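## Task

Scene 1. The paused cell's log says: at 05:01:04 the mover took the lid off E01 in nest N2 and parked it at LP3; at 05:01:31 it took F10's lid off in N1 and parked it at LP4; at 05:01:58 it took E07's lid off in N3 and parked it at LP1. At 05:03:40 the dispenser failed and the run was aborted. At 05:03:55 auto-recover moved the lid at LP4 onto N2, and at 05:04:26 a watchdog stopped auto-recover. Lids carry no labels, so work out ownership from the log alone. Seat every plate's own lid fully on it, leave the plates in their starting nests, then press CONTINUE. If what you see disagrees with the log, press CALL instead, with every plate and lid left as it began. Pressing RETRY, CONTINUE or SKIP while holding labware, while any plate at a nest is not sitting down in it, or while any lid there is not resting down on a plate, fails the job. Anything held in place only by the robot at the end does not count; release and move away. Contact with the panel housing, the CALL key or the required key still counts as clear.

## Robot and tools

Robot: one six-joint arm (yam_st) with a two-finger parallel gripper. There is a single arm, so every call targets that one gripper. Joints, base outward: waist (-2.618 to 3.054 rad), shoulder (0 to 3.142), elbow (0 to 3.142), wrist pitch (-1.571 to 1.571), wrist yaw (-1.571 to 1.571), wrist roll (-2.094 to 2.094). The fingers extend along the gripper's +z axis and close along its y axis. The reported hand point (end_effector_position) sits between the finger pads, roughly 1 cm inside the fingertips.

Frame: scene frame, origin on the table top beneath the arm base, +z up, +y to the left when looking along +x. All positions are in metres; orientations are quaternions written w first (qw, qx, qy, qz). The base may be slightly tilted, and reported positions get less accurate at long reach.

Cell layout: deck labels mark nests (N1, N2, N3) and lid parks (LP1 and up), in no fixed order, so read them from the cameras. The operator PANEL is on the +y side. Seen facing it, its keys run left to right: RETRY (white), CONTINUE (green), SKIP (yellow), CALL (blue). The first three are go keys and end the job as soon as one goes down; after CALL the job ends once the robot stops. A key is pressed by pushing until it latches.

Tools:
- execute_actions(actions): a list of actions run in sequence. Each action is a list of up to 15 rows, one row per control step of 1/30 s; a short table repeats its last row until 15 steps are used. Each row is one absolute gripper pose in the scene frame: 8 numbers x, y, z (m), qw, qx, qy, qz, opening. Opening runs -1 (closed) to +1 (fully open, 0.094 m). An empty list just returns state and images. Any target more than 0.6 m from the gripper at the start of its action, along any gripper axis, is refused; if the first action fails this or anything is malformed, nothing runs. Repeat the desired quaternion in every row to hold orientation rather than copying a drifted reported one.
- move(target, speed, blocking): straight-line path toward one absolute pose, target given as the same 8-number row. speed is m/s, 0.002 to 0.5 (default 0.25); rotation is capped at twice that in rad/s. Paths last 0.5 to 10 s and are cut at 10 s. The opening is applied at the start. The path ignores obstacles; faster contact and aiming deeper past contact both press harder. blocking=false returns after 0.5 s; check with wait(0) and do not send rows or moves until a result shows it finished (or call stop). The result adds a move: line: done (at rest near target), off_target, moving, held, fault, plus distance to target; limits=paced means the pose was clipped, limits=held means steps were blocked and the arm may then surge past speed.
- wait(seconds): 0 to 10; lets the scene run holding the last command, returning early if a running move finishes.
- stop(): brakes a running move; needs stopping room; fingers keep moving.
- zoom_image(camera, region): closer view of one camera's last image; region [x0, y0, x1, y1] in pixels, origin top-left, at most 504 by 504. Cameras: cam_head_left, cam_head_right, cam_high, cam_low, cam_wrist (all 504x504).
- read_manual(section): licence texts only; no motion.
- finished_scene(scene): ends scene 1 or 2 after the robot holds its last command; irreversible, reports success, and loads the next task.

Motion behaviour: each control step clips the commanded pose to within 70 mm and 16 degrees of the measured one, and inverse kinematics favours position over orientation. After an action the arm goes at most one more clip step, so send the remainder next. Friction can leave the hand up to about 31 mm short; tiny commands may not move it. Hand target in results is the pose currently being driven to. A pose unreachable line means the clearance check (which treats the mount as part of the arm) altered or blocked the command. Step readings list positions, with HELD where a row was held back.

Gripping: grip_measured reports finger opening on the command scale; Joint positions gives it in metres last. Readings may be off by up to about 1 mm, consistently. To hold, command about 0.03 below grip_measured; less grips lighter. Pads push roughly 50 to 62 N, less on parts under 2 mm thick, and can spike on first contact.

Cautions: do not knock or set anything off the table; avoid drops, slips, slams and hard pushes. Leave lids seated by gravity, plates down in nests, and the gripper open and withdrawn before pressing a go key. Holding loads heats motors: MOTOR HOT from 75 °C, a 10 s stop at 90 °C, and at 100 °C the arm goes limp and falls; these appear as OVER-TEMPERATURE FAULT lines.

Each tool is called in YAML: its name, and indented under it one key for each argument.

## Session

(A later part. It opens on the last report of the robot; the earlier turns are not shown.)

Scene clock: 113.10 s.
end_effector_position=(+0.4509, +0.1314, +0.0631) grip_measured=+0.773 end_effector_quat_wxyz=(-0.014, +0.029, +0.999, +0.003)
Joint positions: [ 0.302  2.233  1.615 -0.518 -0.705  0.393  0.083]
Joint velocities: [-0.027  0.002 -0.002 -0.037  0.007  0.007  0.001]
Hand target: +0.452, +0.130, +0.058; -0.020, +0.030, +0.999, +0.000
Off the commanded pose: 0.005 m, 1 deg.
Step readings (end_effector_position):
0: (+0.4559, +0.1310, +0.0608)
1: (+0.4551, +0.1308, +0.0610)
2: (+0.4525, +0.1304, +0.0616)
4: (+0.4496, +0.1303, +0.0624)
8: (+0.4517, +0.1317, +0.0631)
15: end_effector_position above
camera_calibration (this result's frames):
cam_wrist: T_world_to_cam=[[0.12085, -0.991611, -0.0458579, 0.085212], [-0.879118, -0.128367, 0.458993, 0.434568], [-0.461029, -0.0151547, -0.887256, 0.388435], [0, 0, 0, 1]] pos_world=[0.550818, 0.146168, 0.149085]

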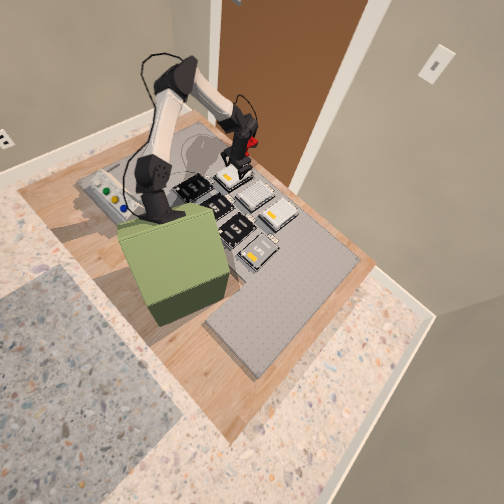

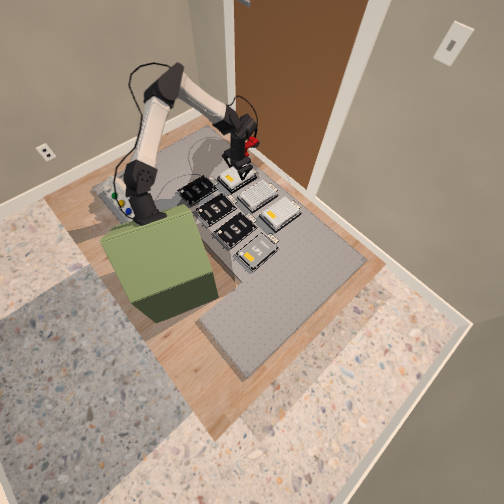

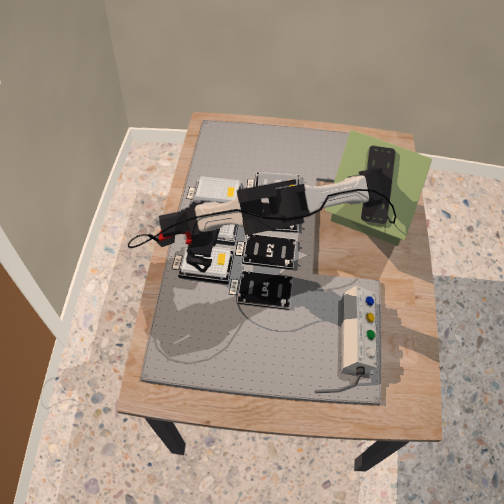

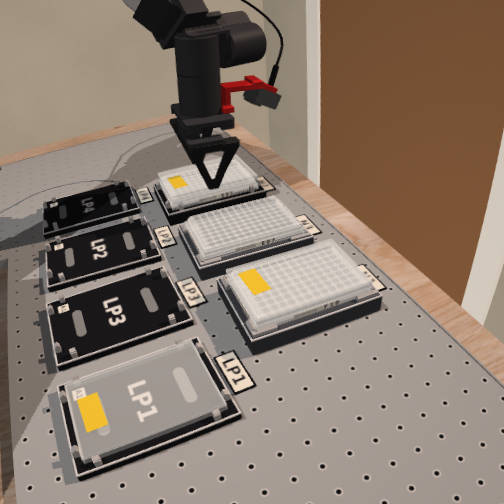

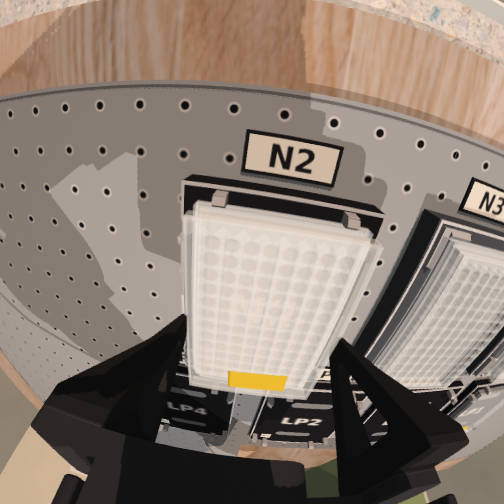

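execute_actions:
  actions: []

Scene clock: 114.47 s.
end_effector_position=(+0.4507, +0.1314, +0.0631) grip_measured=+0.773 end_effector_quat_wxyz=(-0.015, +0.029, +0.999, +0.003)
Joint positions: [ 0.302  2.233  1.615 -0.519 -0.705  0.393  0.083]
Joint velocities: [ 0.002  0.002 -0.007 -0.037  0.007 -0.007 -0.001]
Hand target: +0.452, +0.130, +0.058; -0.020, +0.030, +0.999, +0.000
Off the commanded pose: 0.005 m, 1 deg.
camera_calibration (this result's frames):
cam_wrist: T_world_to_cam=[[0.12009, -0.991713, -0.0456527, 0.0855054], [-0.87883, -0.127586, 0.45976, 0.43408], [-0.461774, -0.0150917, -0.886869, 0.38864], [0, 0, 0, 1]] pos_world=[0.550679, 0.146044, 0.149004]

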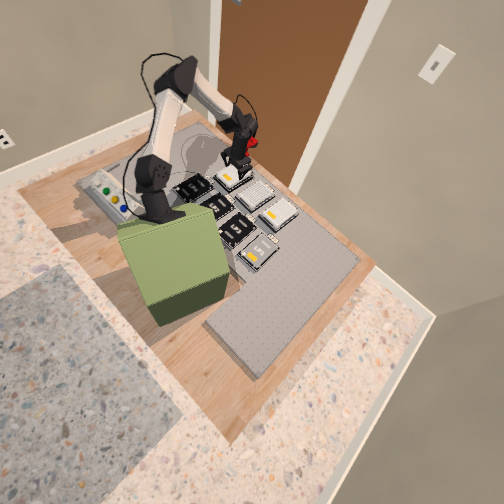

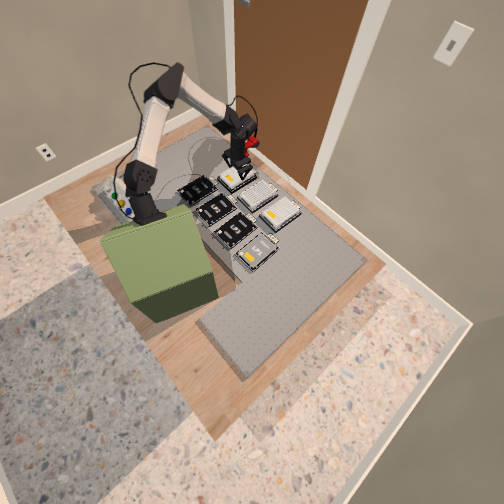

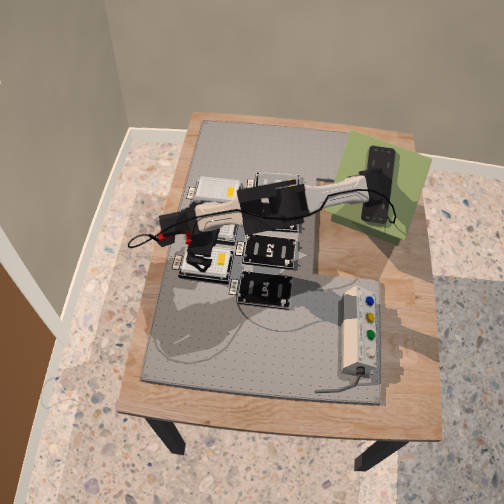

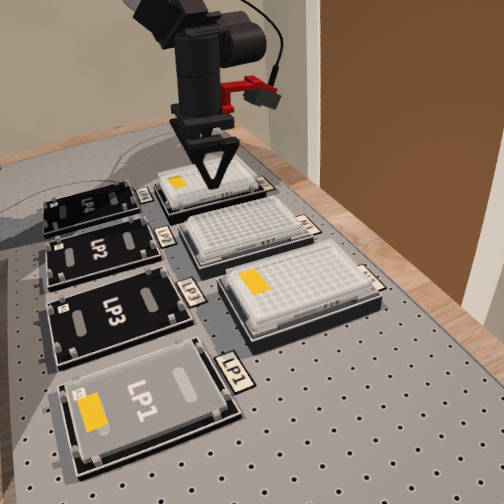

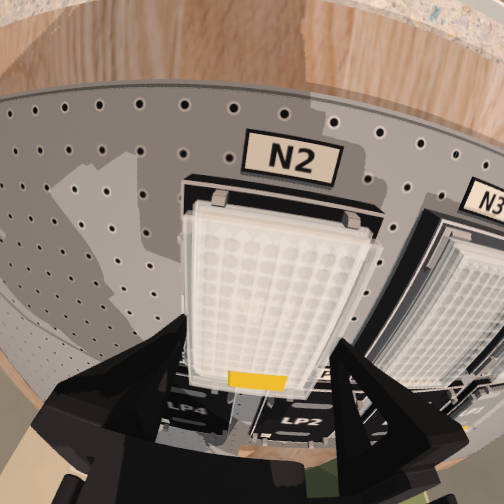

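execute_actions:
  actions:
    - [[0.4535,0.1305,0.066,-0.02,0.03,1,0,0.75],[0.455,0.1305,0.068,-0.02,0.03,1,0,0.75],[0.455,0.1305,0.068,-0.02,0.03,1,0,0.75]]
    - [[0.454,0.1305,0.062,-0.02,0.03,1,0,0.75],[0.454,0.1305,0.057,-0.02,0.03,1,0,0.75],[0.454,0.1305,0.054,-0.02,0.03,1,0,0.75]]

Scene clock: 115.93 s.
end_effector_position=(+0.4498, +0.1302, +0.0615) grip_measured=+0.773 end_effector_quat_wxyz=(-0.021, +0.033, +0.999, +0.002)
Joint positions: [ 0.302  2.246  1.632 -0.54  -0.708  0.389  0.083]
Joint velocities: [-0.027 -0.012 -0.012 -0.007  0.051  0.037  0.   ]
Hand target: +0.454, +0.130, +0.054; -0.020, +0.030, +0.999, +0.000
Off the commanded pose: 0.009 m, 0 deg.
Step readings (end_effector_position; steps 1 to 15: 1st action; 16 to 30: 2nd action):
0: (+0.4507, +0.1314, +0.0631)
1: (+0.4502, +0.1312, +0.0631)
2: (+0.4495, +0.1312, +0.0635)
4: (+0.4492, +0.1318, +0.0643)
8: (+0.4503, +0.1331, +0.0653)
15: (+0.4490, +0.1327, +0.0654)
16: (+0.4490, +0.1327, +0.0654)
17: (+0.4489, +0.1325, +0.0652)
19: (+0.4493, +0.1314, +0.0637)
23: (+0.4496, +0.1302, +0.0615)
30: end_effector_position above
camera_calibration (this result's frames):
cam_wrist: T_world_to_cam=[[0.112566, -0.992575, -0.0460752, 0.0879517], [-0.873536, -0.120953, 0.471493, 0.429879], [-0.473565, -0.0128257, -0.880666, 0.391407], [0, 0, 0, 1]] pos_world=[0.550971, 0.144314, 0.146066]

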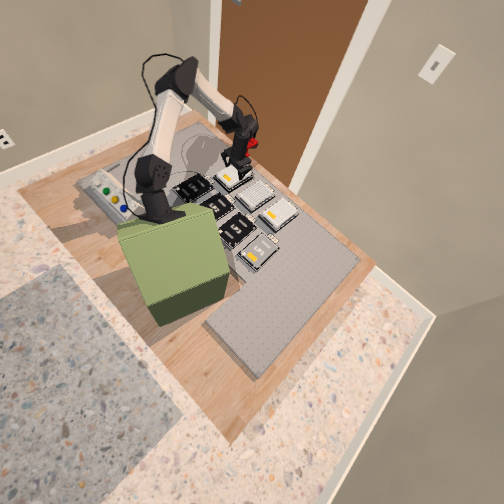

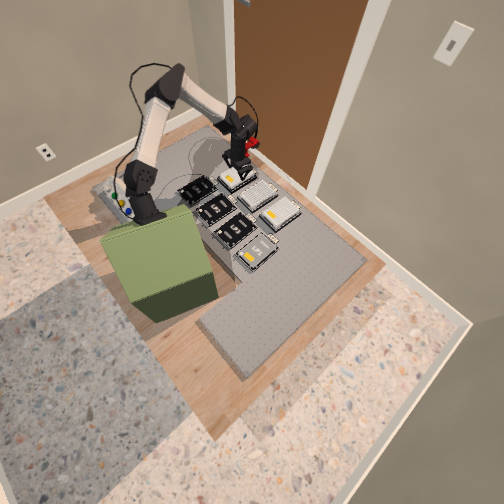

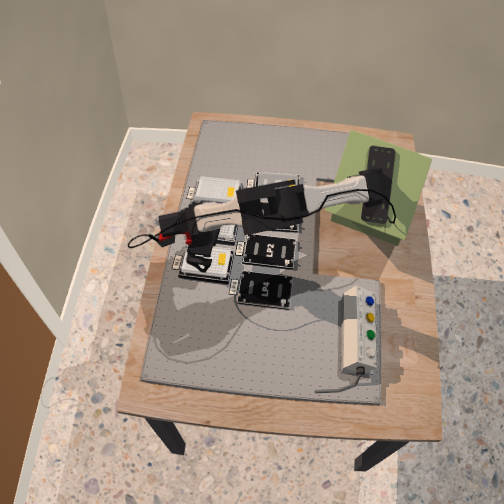

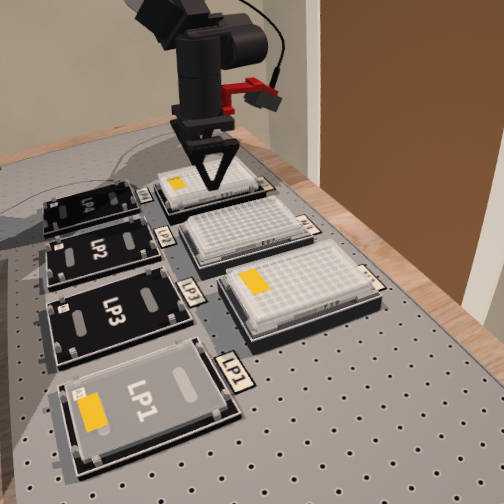

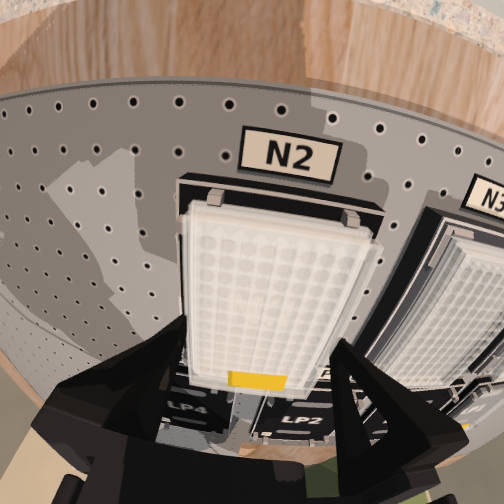

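execute_actions:
  actions:
    - [[0.458,0.1315,0.057,-0.02,0.03,1,0,0.75],[0.458,0.1315,0.057,-0.02,0.03,1,0,0.75],[0.461,0.132,0.057,-0.02,0.03,1,0,0.75],[0.461,0.132,0.057,-0.02,0.03,1,0,0.75],[0.463,0.132,0.057,-0.02,0.03,1,0,0.75],[0.463,0.132,0.057,-0.02,0.03,1,0,0.75],[0.455,0.131,0.057,-0.02,0.03,1,0,0.75]]

Scene clock: 116.97 s.
end_effector_position=(+0.4529, +0.1309, +0.0603) grip_measured=+0.773 end_effector_quat_wxyz=(-0.027, +0.037, +0.999, +0.002)
Joint positions: [ 0.302  2.267  1.673 -0.574 -0.712  0.388  0.083]
Joint velocities: [ 0.007  0.002 -0.007  0.007  0.007  0.022  0.   ]
Hand target: +0.455, +0.131, +0.057; -0.020, +0.030, +0.999, -0.000
Off the commanded pose: 0.004 m, 1 deg.
Step readings (end_effector_position):
0: (+0.4498, +0.1302, +0.0615)
1: (+0.4504, +0.1305, +0.0616)
2: (+0.4518, +0.1309, +0.0615)
4: (+0.4531, +0.1310, +0.0610)
8: (+0.4529, +0.1309, +0.0603)
15: end_effector_position above
camera_calibration (this result's frames):
cam_wrist: T_world_to_cam=[[0.104367, -0.993433, -0.046893, 0.0921131], [-0.869203, -0.114027, 0.481128, 0.429858], [-0.483315, -0.00945453, -0.875395, 0.395479], [0, 0, 0, 1]] pos_world=[0.555161, 0.144263, 0.143704]

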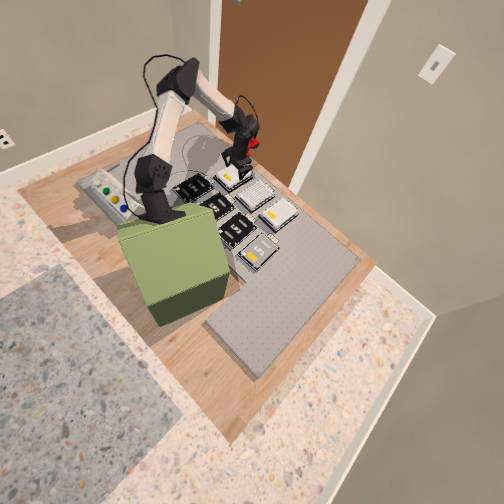

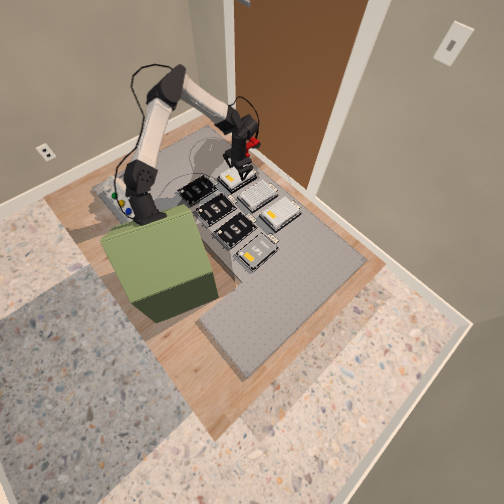

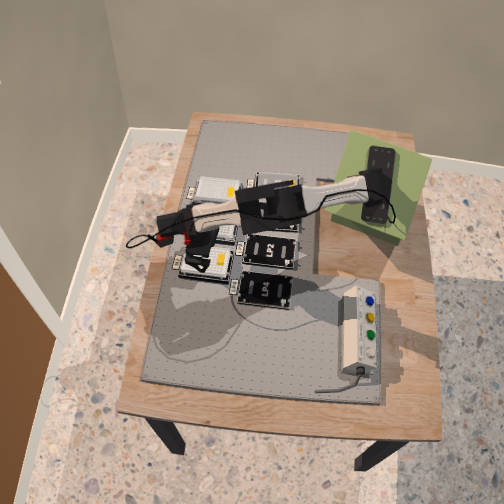

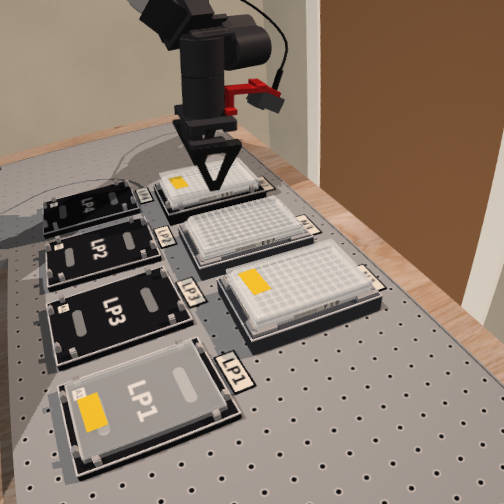

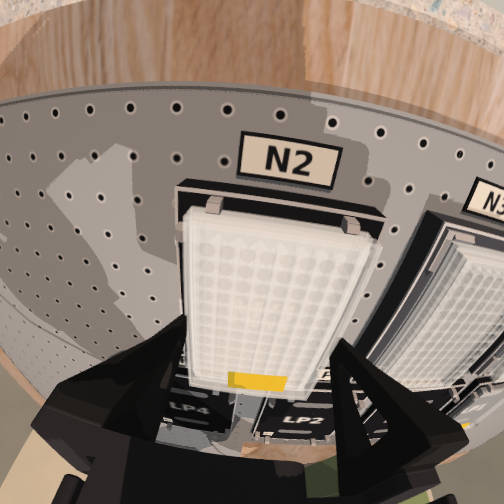

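zoom_image:
  camera: "cam_low"
  region: [140, 140, 290, 240]

zoom_image:
  camera: "cam_wrist"
  region: [160, 170, 400, 300]

Region (140, 140, 290, 240) of cam_low's 504x504 image, scaled by 3.360, with more detail than that image has.

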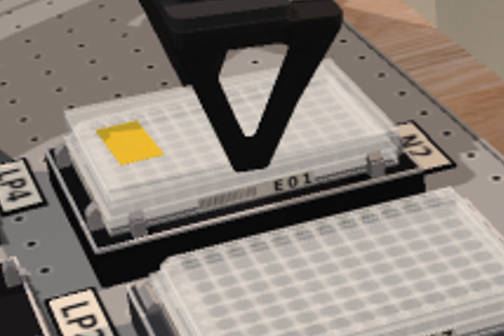

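Region (160, 170, 400, 300) of cam_wrist's 504x504 image, scaled by 2.100, with more detail than that image has; it fills the top 273 rows of this view, and the rest is white.

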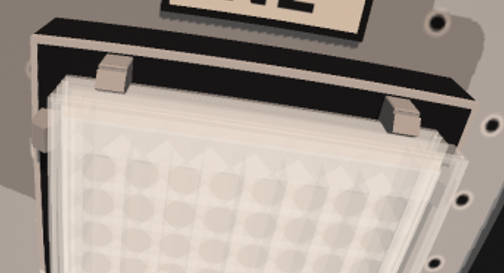

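execute_actions:
  actions:
    - [[0.4545,0.131,0.052,-0.02,0.03,1,0,0.75],[0.4545,0.131,0.047,-0.02,0.03,1,0,0.75],[0.4545,0.131,0.047,-0.02,0.03,1,0,0.75],[0.454,0.131,0.052,-0.02,0.03,1,0,0.75]]

zoom_image:
  camera: "cam_low"
  region: [140, 140, 290, 240]

zoom_image:
  camera: "cam_wrist"
  region: [160, 170, 400, 300]

Scene clock: 119.43 s.
end_effector_position=(+0.4530, +0.1310, +0.0603) grip_measured=+0.773 end_effector_quat_wxyz=(-0.027, +0.037, +0.999, +0.002)
Joint positions: [ 0.302  2.267  1.673 -0.573 -0.712  0.389  0.083]
Joint velocities: [-0.002 -0.002  0.007 -0.081 -0.007 -0.051  0.   ]
Hand target: +0.454, +0.131, +0.052; -0.020, +0.030, +0.999, +0.000
Off the commanded pose: 0.008 m, 1 deg.
Step readings (end_effector_position):
0: (+0.4529, +0.1309, +0.0603)
1: (+0.4529, +0.1309, +0.0603)
2: (+0.4530, +0.1310, +0.0603)
4: (+0.4530, +0.1310, +0.0603)
8: (+0.4530, +0.1310, +0.0603)
15: end_effector_position above
camera_calibration (this result's frames):
cam_wrist: T_world_to_cam=[[0.103864, -0.993484, -0.0469261, 0.0923657], [-0.869393, -0.113605, 0.480884, 0.429972], [-0.483082, -0.00914954, -0.875527, 0.395374], [0, 0, 0, 1]] pos_world=[0.555219, 0.144228, 0.143728]

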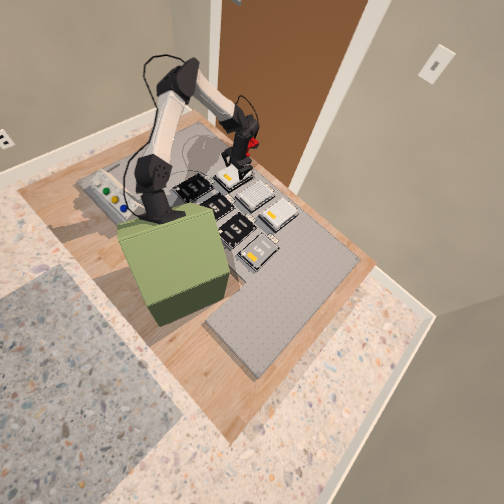

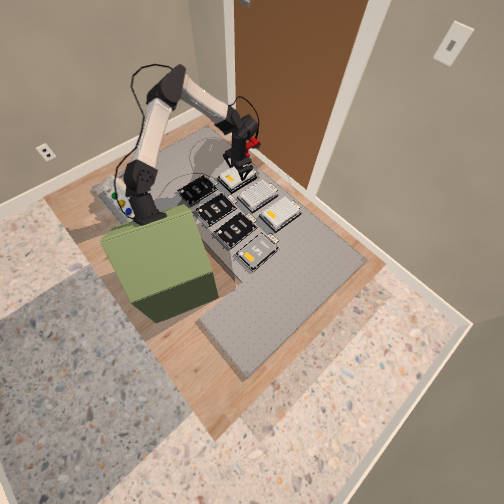

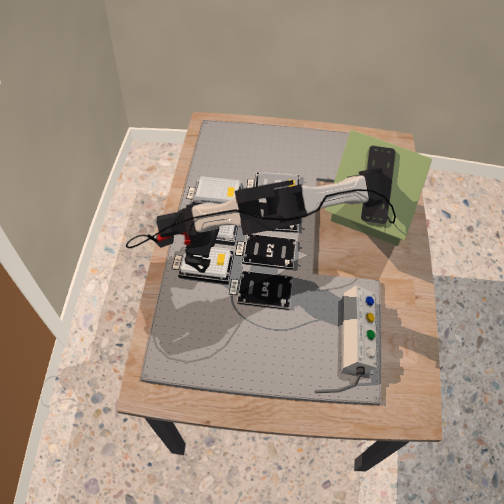

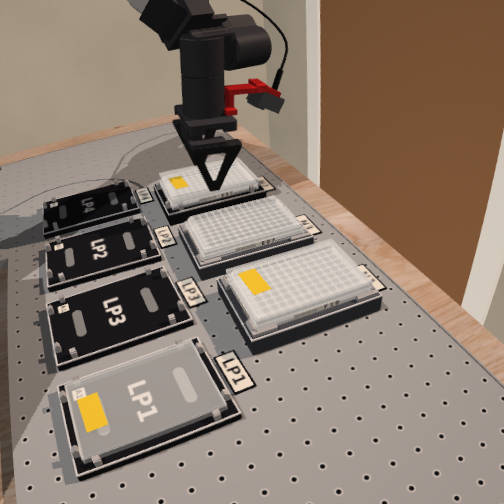

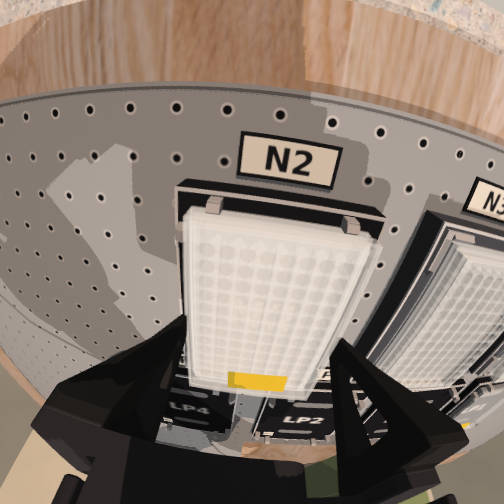

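Region (140, 140, 290, 240) of cam_low's 504x504 image, scaled by 3.360, with more detail than that image has.

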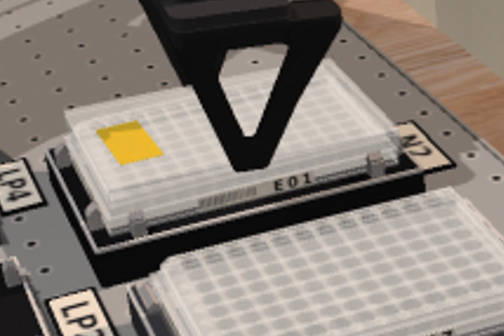

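Region (160, 170, 400, 300) of cam_wrist's 504x504 image, scaled by 2.100, with more detail than that image has; it fills the top 273 rows of this view, and the rest is white.

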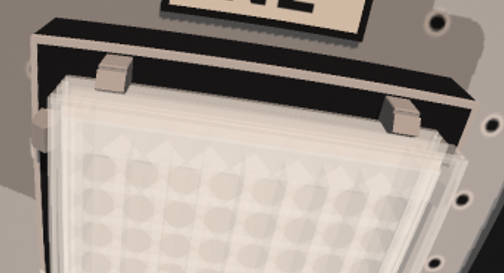

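zoom_image:
  camera: "cam_low"
  region: [145, 150, 225, 230]

zoom_image:
  camera: "cam_low"
  region: [210, 250, 310, 350]

Region (145, 150, 225, 230) of cam_low's 504x504 image, scaled by 6.300, with more detail than that image has.

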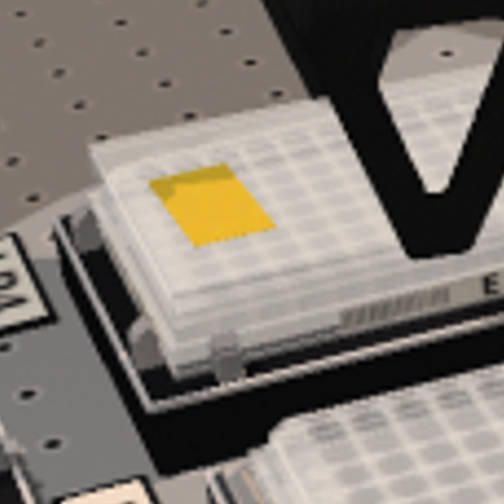

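Region (210, 250, 310, 350) of cam_low's 504x504 image, scaled by 5.040, with more detail than that image has.

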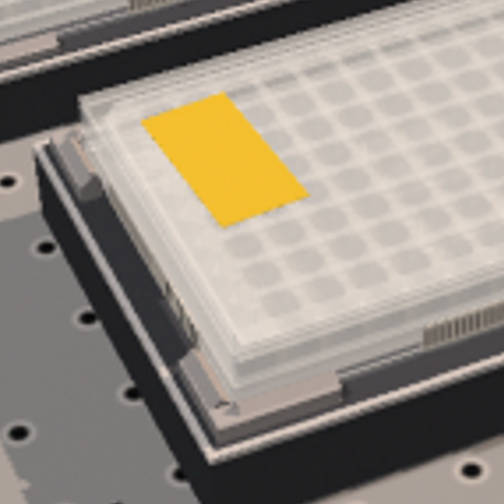

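execute_actions:
  actions:
    - [[0.453,0.131,0.058,-0.025,0.034,1,0,0.75],[0.453,0.131,0.059,-0.025,0.034,1,0,0.75],[0.453,0.131,0.059,-0.025,0.034,1,0,0.80],[0.453,0.131,0.059,-0.025,0.034,1,0,0.80],[0.453,0.131,0.059,-0.025,0.034,1,0,0.84],[0.453,0.131,0.059,-0.025,0.034,1,0,0.84],[0.453,0.131,0.059,-0.025,0.034,1,0,0.88],[0.453,0.131,0.059,-0.025,0.034,1,0,0.92],[0.453,0.131,0.059,-0.025,0.034,1,0,1],[0.453,0.131,0.059,-0.025,0.034,1,0,1],[0.453,0.131,0.059,-0.025,0.034,1,0,1],[0.453,0.131,0.07,-0.02,0.03,1,0,1],[0.453,0.131,0.08,-0.02,0.03,1,0,1],[0.453,0.131,0.09,-0.02,0.03,1,0,1],[0.453,0.131,0.10,-0.02,0.03,1,0,1]]
    - [[0.445,0.12,0.12,0,0.03,1,0,1],[0.435,0.11,0.135,0,0.03,1,0,1],[0.425,0.10,0.15,0,0.03,1,0,1],[0.415,0.09,0.16,0,0.03,1,0,1]]

zoom_image:
  camera: "cam_low"
  region: [140, 140, 340, 290]

Scene clock: 122.00 s.
end_effector_position=(+0.4290, +0.0874, +0.1664) grip_measured=+1.000 end_effector_quat_wxyz=(+0.019, +0.033, +0.999, -0.006)
Joint positions: [ 0.078  1.994  1.4   -0.648 -0.756  0.176  0.094]
Joint velocities: [-0.007 -0.002  0.007 -0.081  0.022 -0.168  0.   ]
Hand target: +0.415, +0.090, +0.160; -0.000, +0.031, +1.000, +0.000
Off the commanded pose: 0.016 m, 2 deg.
Step readings (end_effector_position; steps 1 to 15: 1st action; 16 to 30: 2nd action):
0: (+0.4530, +0.1310, +0.0603)
1: (+0.4527, +0.1310, +0.0603)
2: (+0.4527, +0.1310, +0.0603)
4: (+0.4527, +0.1309, +0.0603)
8: (+0.4527, +0.1309, +0.0603)
15: (+0.4543, +0.1336, +0.0695)
16: (+0.4547, +0.1335, +0.0770)
17: (+0.4514, +0.1318, +0.0879)
19: (+0.4426, +0.1222, +0.1154)
23: (+0.4348, +0.0931, +0.1621)
30: end_effector_position above
camera_calibration (this result's frames):
cam_wrist: T_world_to_cam=[[0.115904, -0.993068, -0.0195661, 0.0468431], [-0.908509, -0.113956, 0.402026, 0.383096], [-0.401469, -0.0288206, -0.915419, 0.449645], [0, 0, 0, 1]] pos_world=[0.523135, 0.103134, 0.258516]

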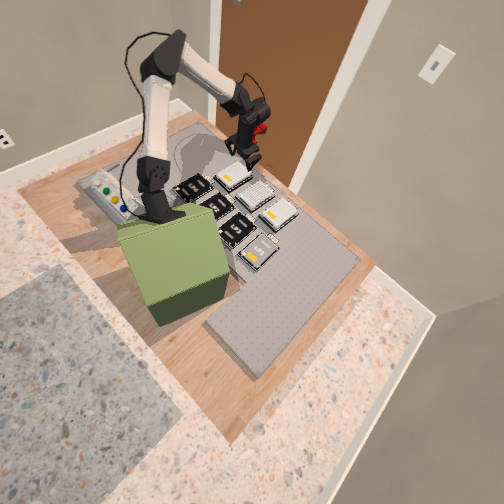

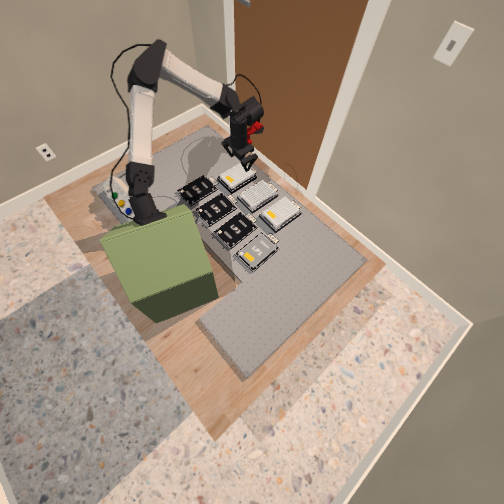

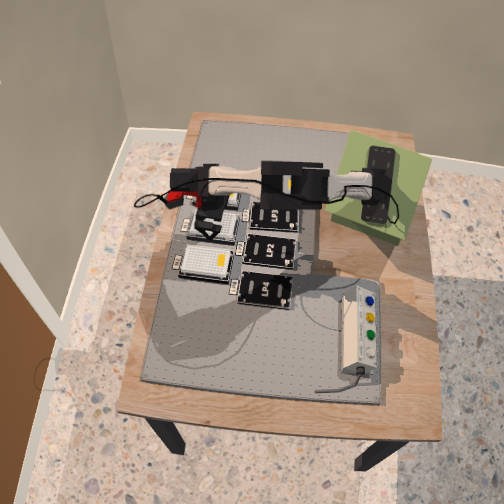

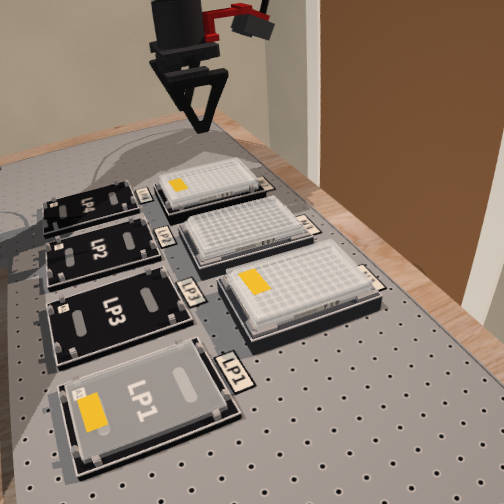

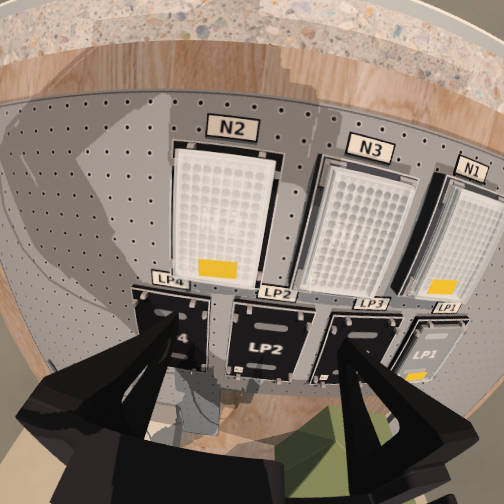

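Region (140, 140, 340, 290) of cam_low's 504x504 image, scaled by 2.520, with more detail than that image has; it fills the top 378 rows of this view, and the rest is white.

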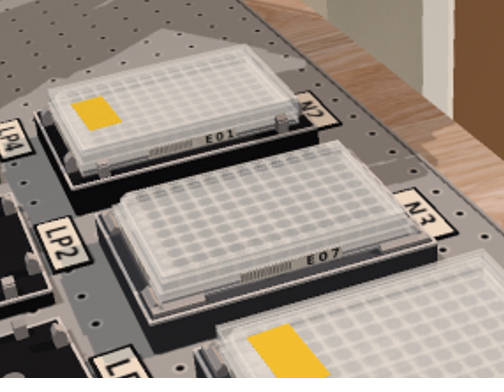

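zoom_image:
  camera: "cam_low"
  region: [150, 150, 280, 225]

zoom_image:
  camera: "cam_wrist"
  region: [160, 130, 290, 300]

Region (150, 150, 280, 225) of cam_low's 504x504 image, scaled by 3.877, with more detail than that image has; it fills the top 291 rows of this view, and the rest is white.

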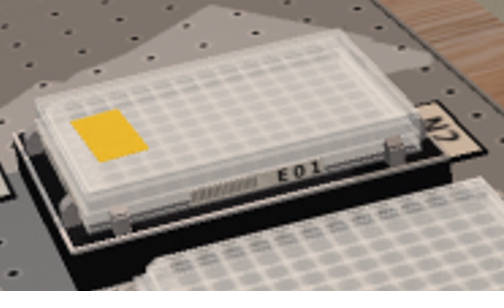

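Region (160, 130, 290, 300) of cam_wrist's 504x504 image, scaled by 2.965, with more detail than that image has; it fills the left 385 columns of this view, and the rest is white.

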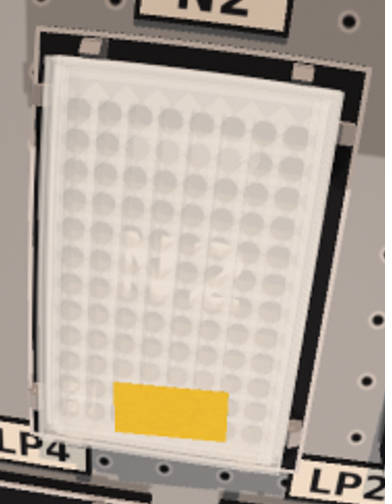

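move:
  target: [0.27,-0.205,0.13,0,0,1,0,1]
  speed: 0.4

Scene clock: 124.83 s.
end_effector_position=(+0.2642, -0.2027, +0.1295) grip_measured=+1.000 end_effector_quat_wxyz=(-0.001, +0.005, +1.000, +0.001)
Joint positions: [-0.485  2.649  1.23  -0.446 -0.769 -0.711  0.094]
Joint velocities: [-0.007 -0.012 -0.017 -0.051  0.022 -0.095  0.   ]
Hand target: +0.268, -0.205, +0.130; -0.001, -0.000, +1.000, +0.002
Off the commanded pose: 0.006 m, 1 deg.
move: done
camera_calibration (this result's frames):
cam_wrist: T_world_to_cam=[[0.169124, -0.98484, -0.0385632, -0.232838], [-0.884235, -0.168897, 0.435433, 0.193223], [-0.435345, -0.0395431, -0.899395, 0.346054], [0, 0, 0, 1]] pos_world=[0.360886, -0.182989, 0.218125]

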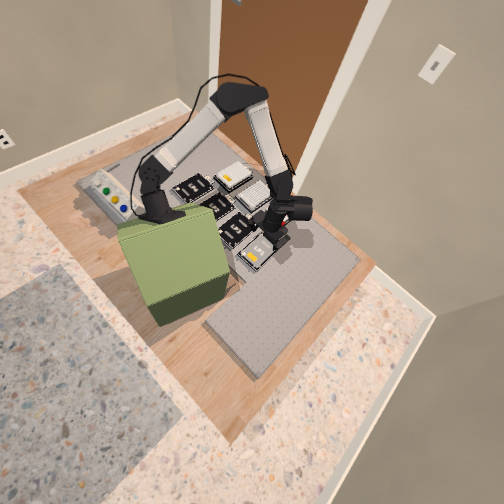

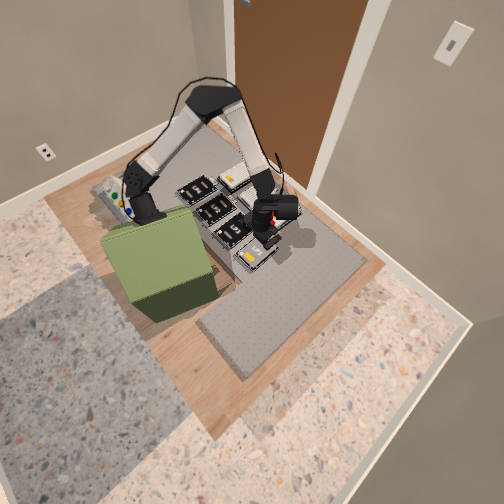

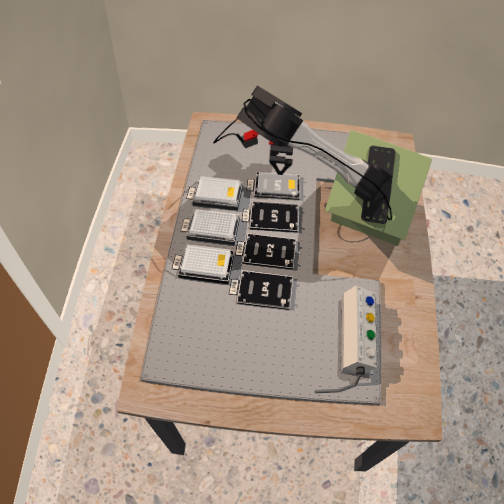

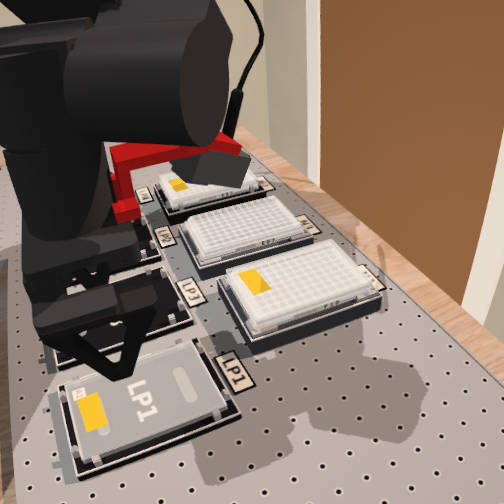

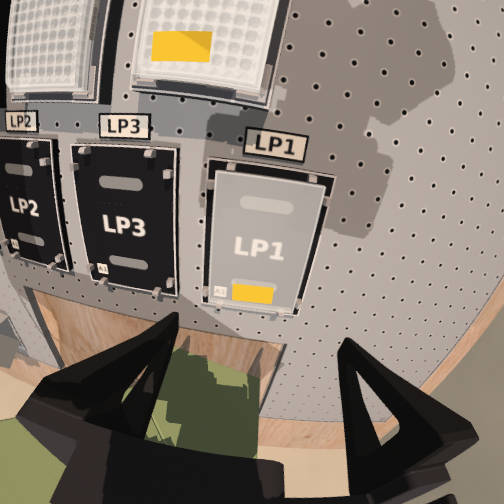

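zoom_image:
  camera: "cam_wrist"
  region: [190, 150, 350, 330]

Region (190, 150, 350, 330) of cam_wrist's 504x504 image, scaled by 2.800, with more detail than that image has.

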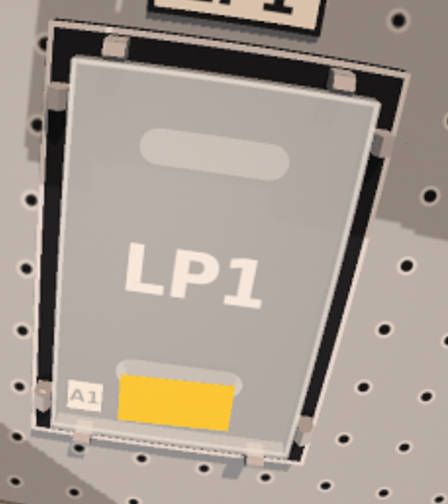

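execute_actions:
  actions:
    - [[0.27,-0.201,0.12,0,-0.01,1,0,1],[0.272,-0.199,0.11,0,-0.015,1,0,1],[0.273,-0.199,0.10,0,-0.015,1,0,1],[0.274,-0.199,0.09,0,-0.015,1,0,1],[0.274,-0.199,0.08,0,-0.015,1,0,1],[0.274,-0.199,0.07,0,-0.015,1,0,1],[0.274,-0.199,0.062,0,-0.015,1,0,1],[0.274,-0.199,0.056,0,-0.015,1,0,1]]

Scene clock: 127.80 s.
end_effector_position=(+0.2623, -0.1931, +0.0566) grip_measured=+1.000 end_effector_quat_wxyz=(-0.022, -0.012, +1.000, +0.008)
Joint positions: [-0.304  2.78   1.23  -0.199 -0.797 -0.539  0.094]
Joint velocities: [-0.007  0.022 -0.002  0.3   -0.139  0.125  0.   ]
Hand target: +0.274, -0.199, +0.056; -0.001, -0.015, +1.000, +0.001
Off the commanded pose: 0.013 m, 3 deg.
Step readings (end_effector_position):
0: (+0.2638, -0.2024, +0.1295)
1: (+0.2644, -0.2024, +0.1292)
2: (+0.2659, -0.2025, +0.1281)
4: (+0.2708, -0.2010, +0.1205)
8: (+0.2706, -0.1934, +0.0852)
15: end_effector_position above
camera_calibration (this result's frames):
cam_wrist: T_world_to_cam=[[0.199815, -0.977984, -0.0601837, -0.231362], [-0.858732, -0.204367, 0.469908, 0.20944], [-0.471862, -0.0422129, -0.880661, 0.288016], [0, 0, 0, 1]] pos_world=[0.361986, -0.171308, 0.141303]

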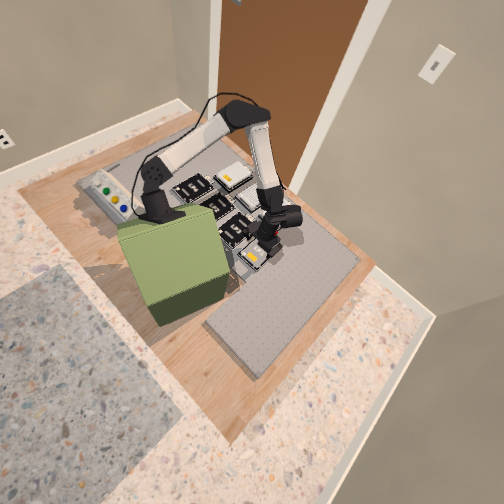

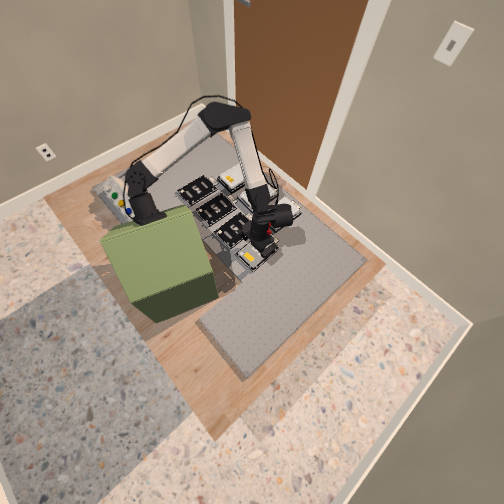

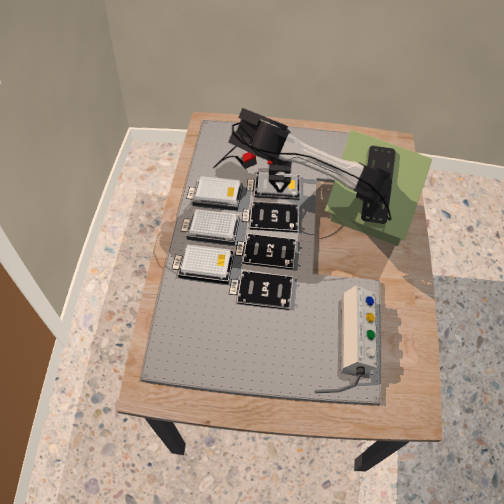

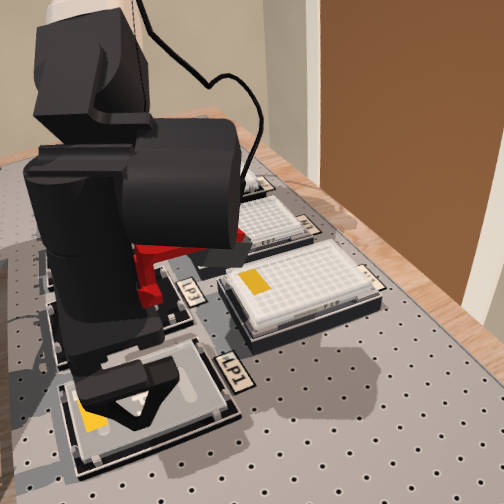

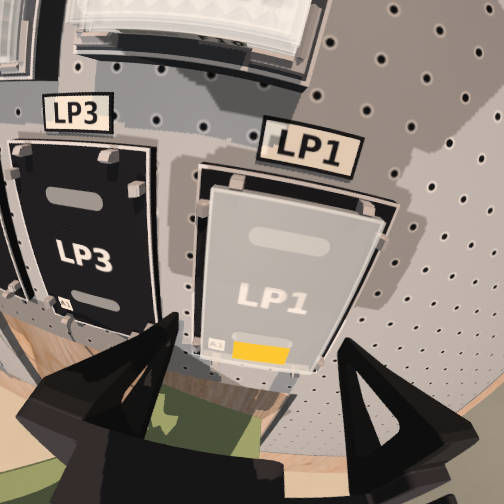

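execute_actions:
  actions:
    - [[0.278,-0.204,0.06,0,-0.015,1,0,1],[0.28,-0.205,0.06,0,-0.015,1,0,1],[0.28,-0.205,0.06,0,-0.015,1,0,1],[0.28,-0.205,0.06,0,-0.015,1,0,1],[0.272,-0.2,0.058,0,-0.015,1,0,1]]

Scene clock: 128.63 s.
end_effector_position=(+0.2747, -0.1993, +0.0577) grip_measured=+1.000 end_effector_quat_wxyz=(-0.003, -0.018, +1.000, -0.001)
Joint positions: [-0.307  2.78   1.241 -0.152 -0.799 -0.514  0.094]
Joint velocities: [-0.002 -0.017 -0.007 -0.007 -0.022  0.022  0.   ]
Hand target: +0.272, -0.200, +0.058; -0.000, -0.015, +1.000, -0.000
Off the commanded pose: 0.003 m, 1 deg.
Step readings (end_effector_position):
0: (+0.2695, -0.1967, +0.0563)
1: (+0.2695, -0.1968, +0.0564)
2: (+0.2700, -0.1971, +0.0568)
4: (+0.2723, -0.1981, +0.0577)
8: (+0.2742, -0.1991, +0.0577)
15: end_effector_position above
camera_calibration (this result's frames):
cam_wrist: T_world_to_cam=[[0.215208, -0.97595, -0.0347296, -0.245177], [-0.873191, -0.208229, 0.440655, 0.223193], [-0.43729, -0.064507, -0.897004, 0.28156], [0, 0, 0, 1]] pos_world=[0.370777, -0.174643, 0.145695]

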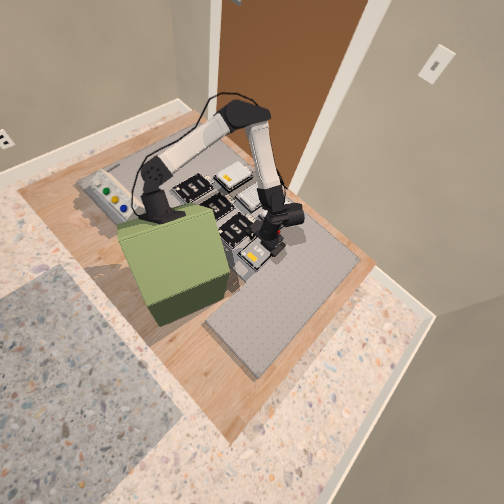

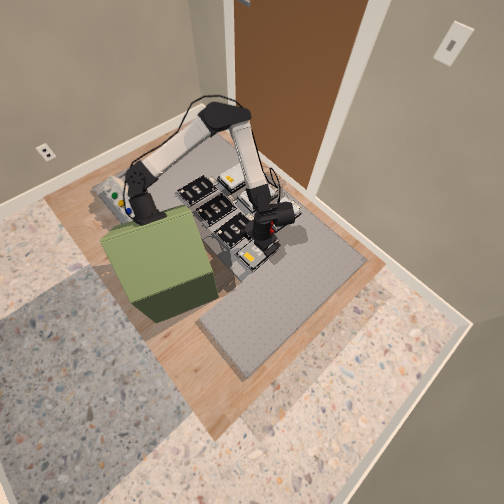

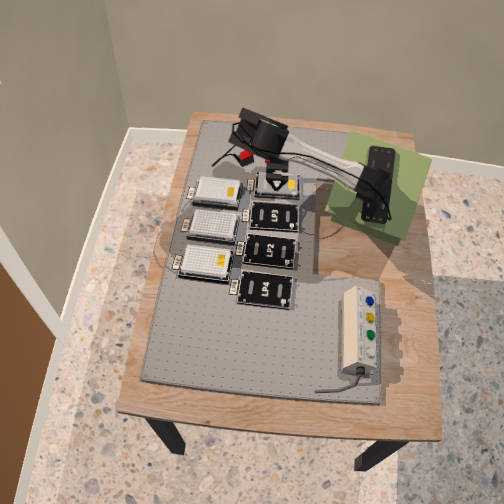

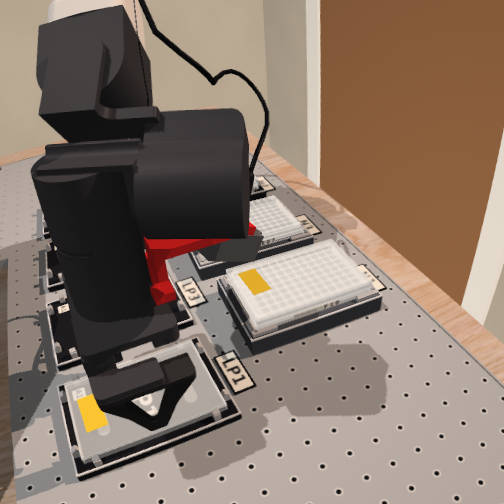

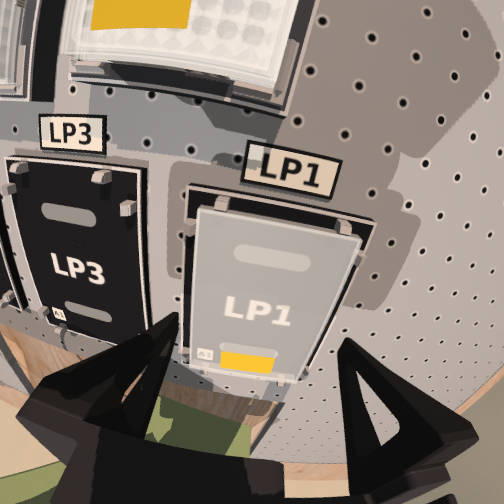

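zoom_image:
  camera: "cam_wrist"
  region: [160, 190, 380, 400]

Region (160, 190, 380, 400) of cam_wrist's 504x504 image, scaled by 2.291, with more detail than that image has; it fills the top 481 rows of this view, and the rest is white.

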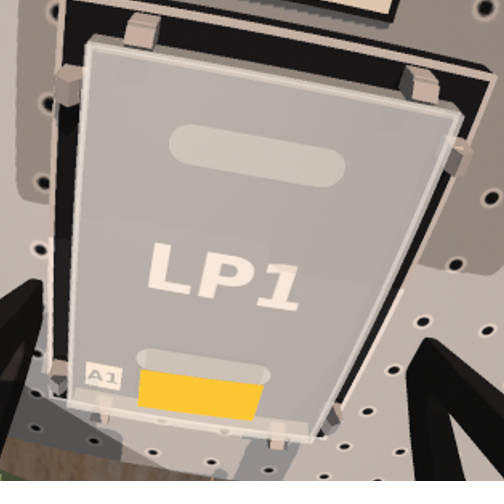

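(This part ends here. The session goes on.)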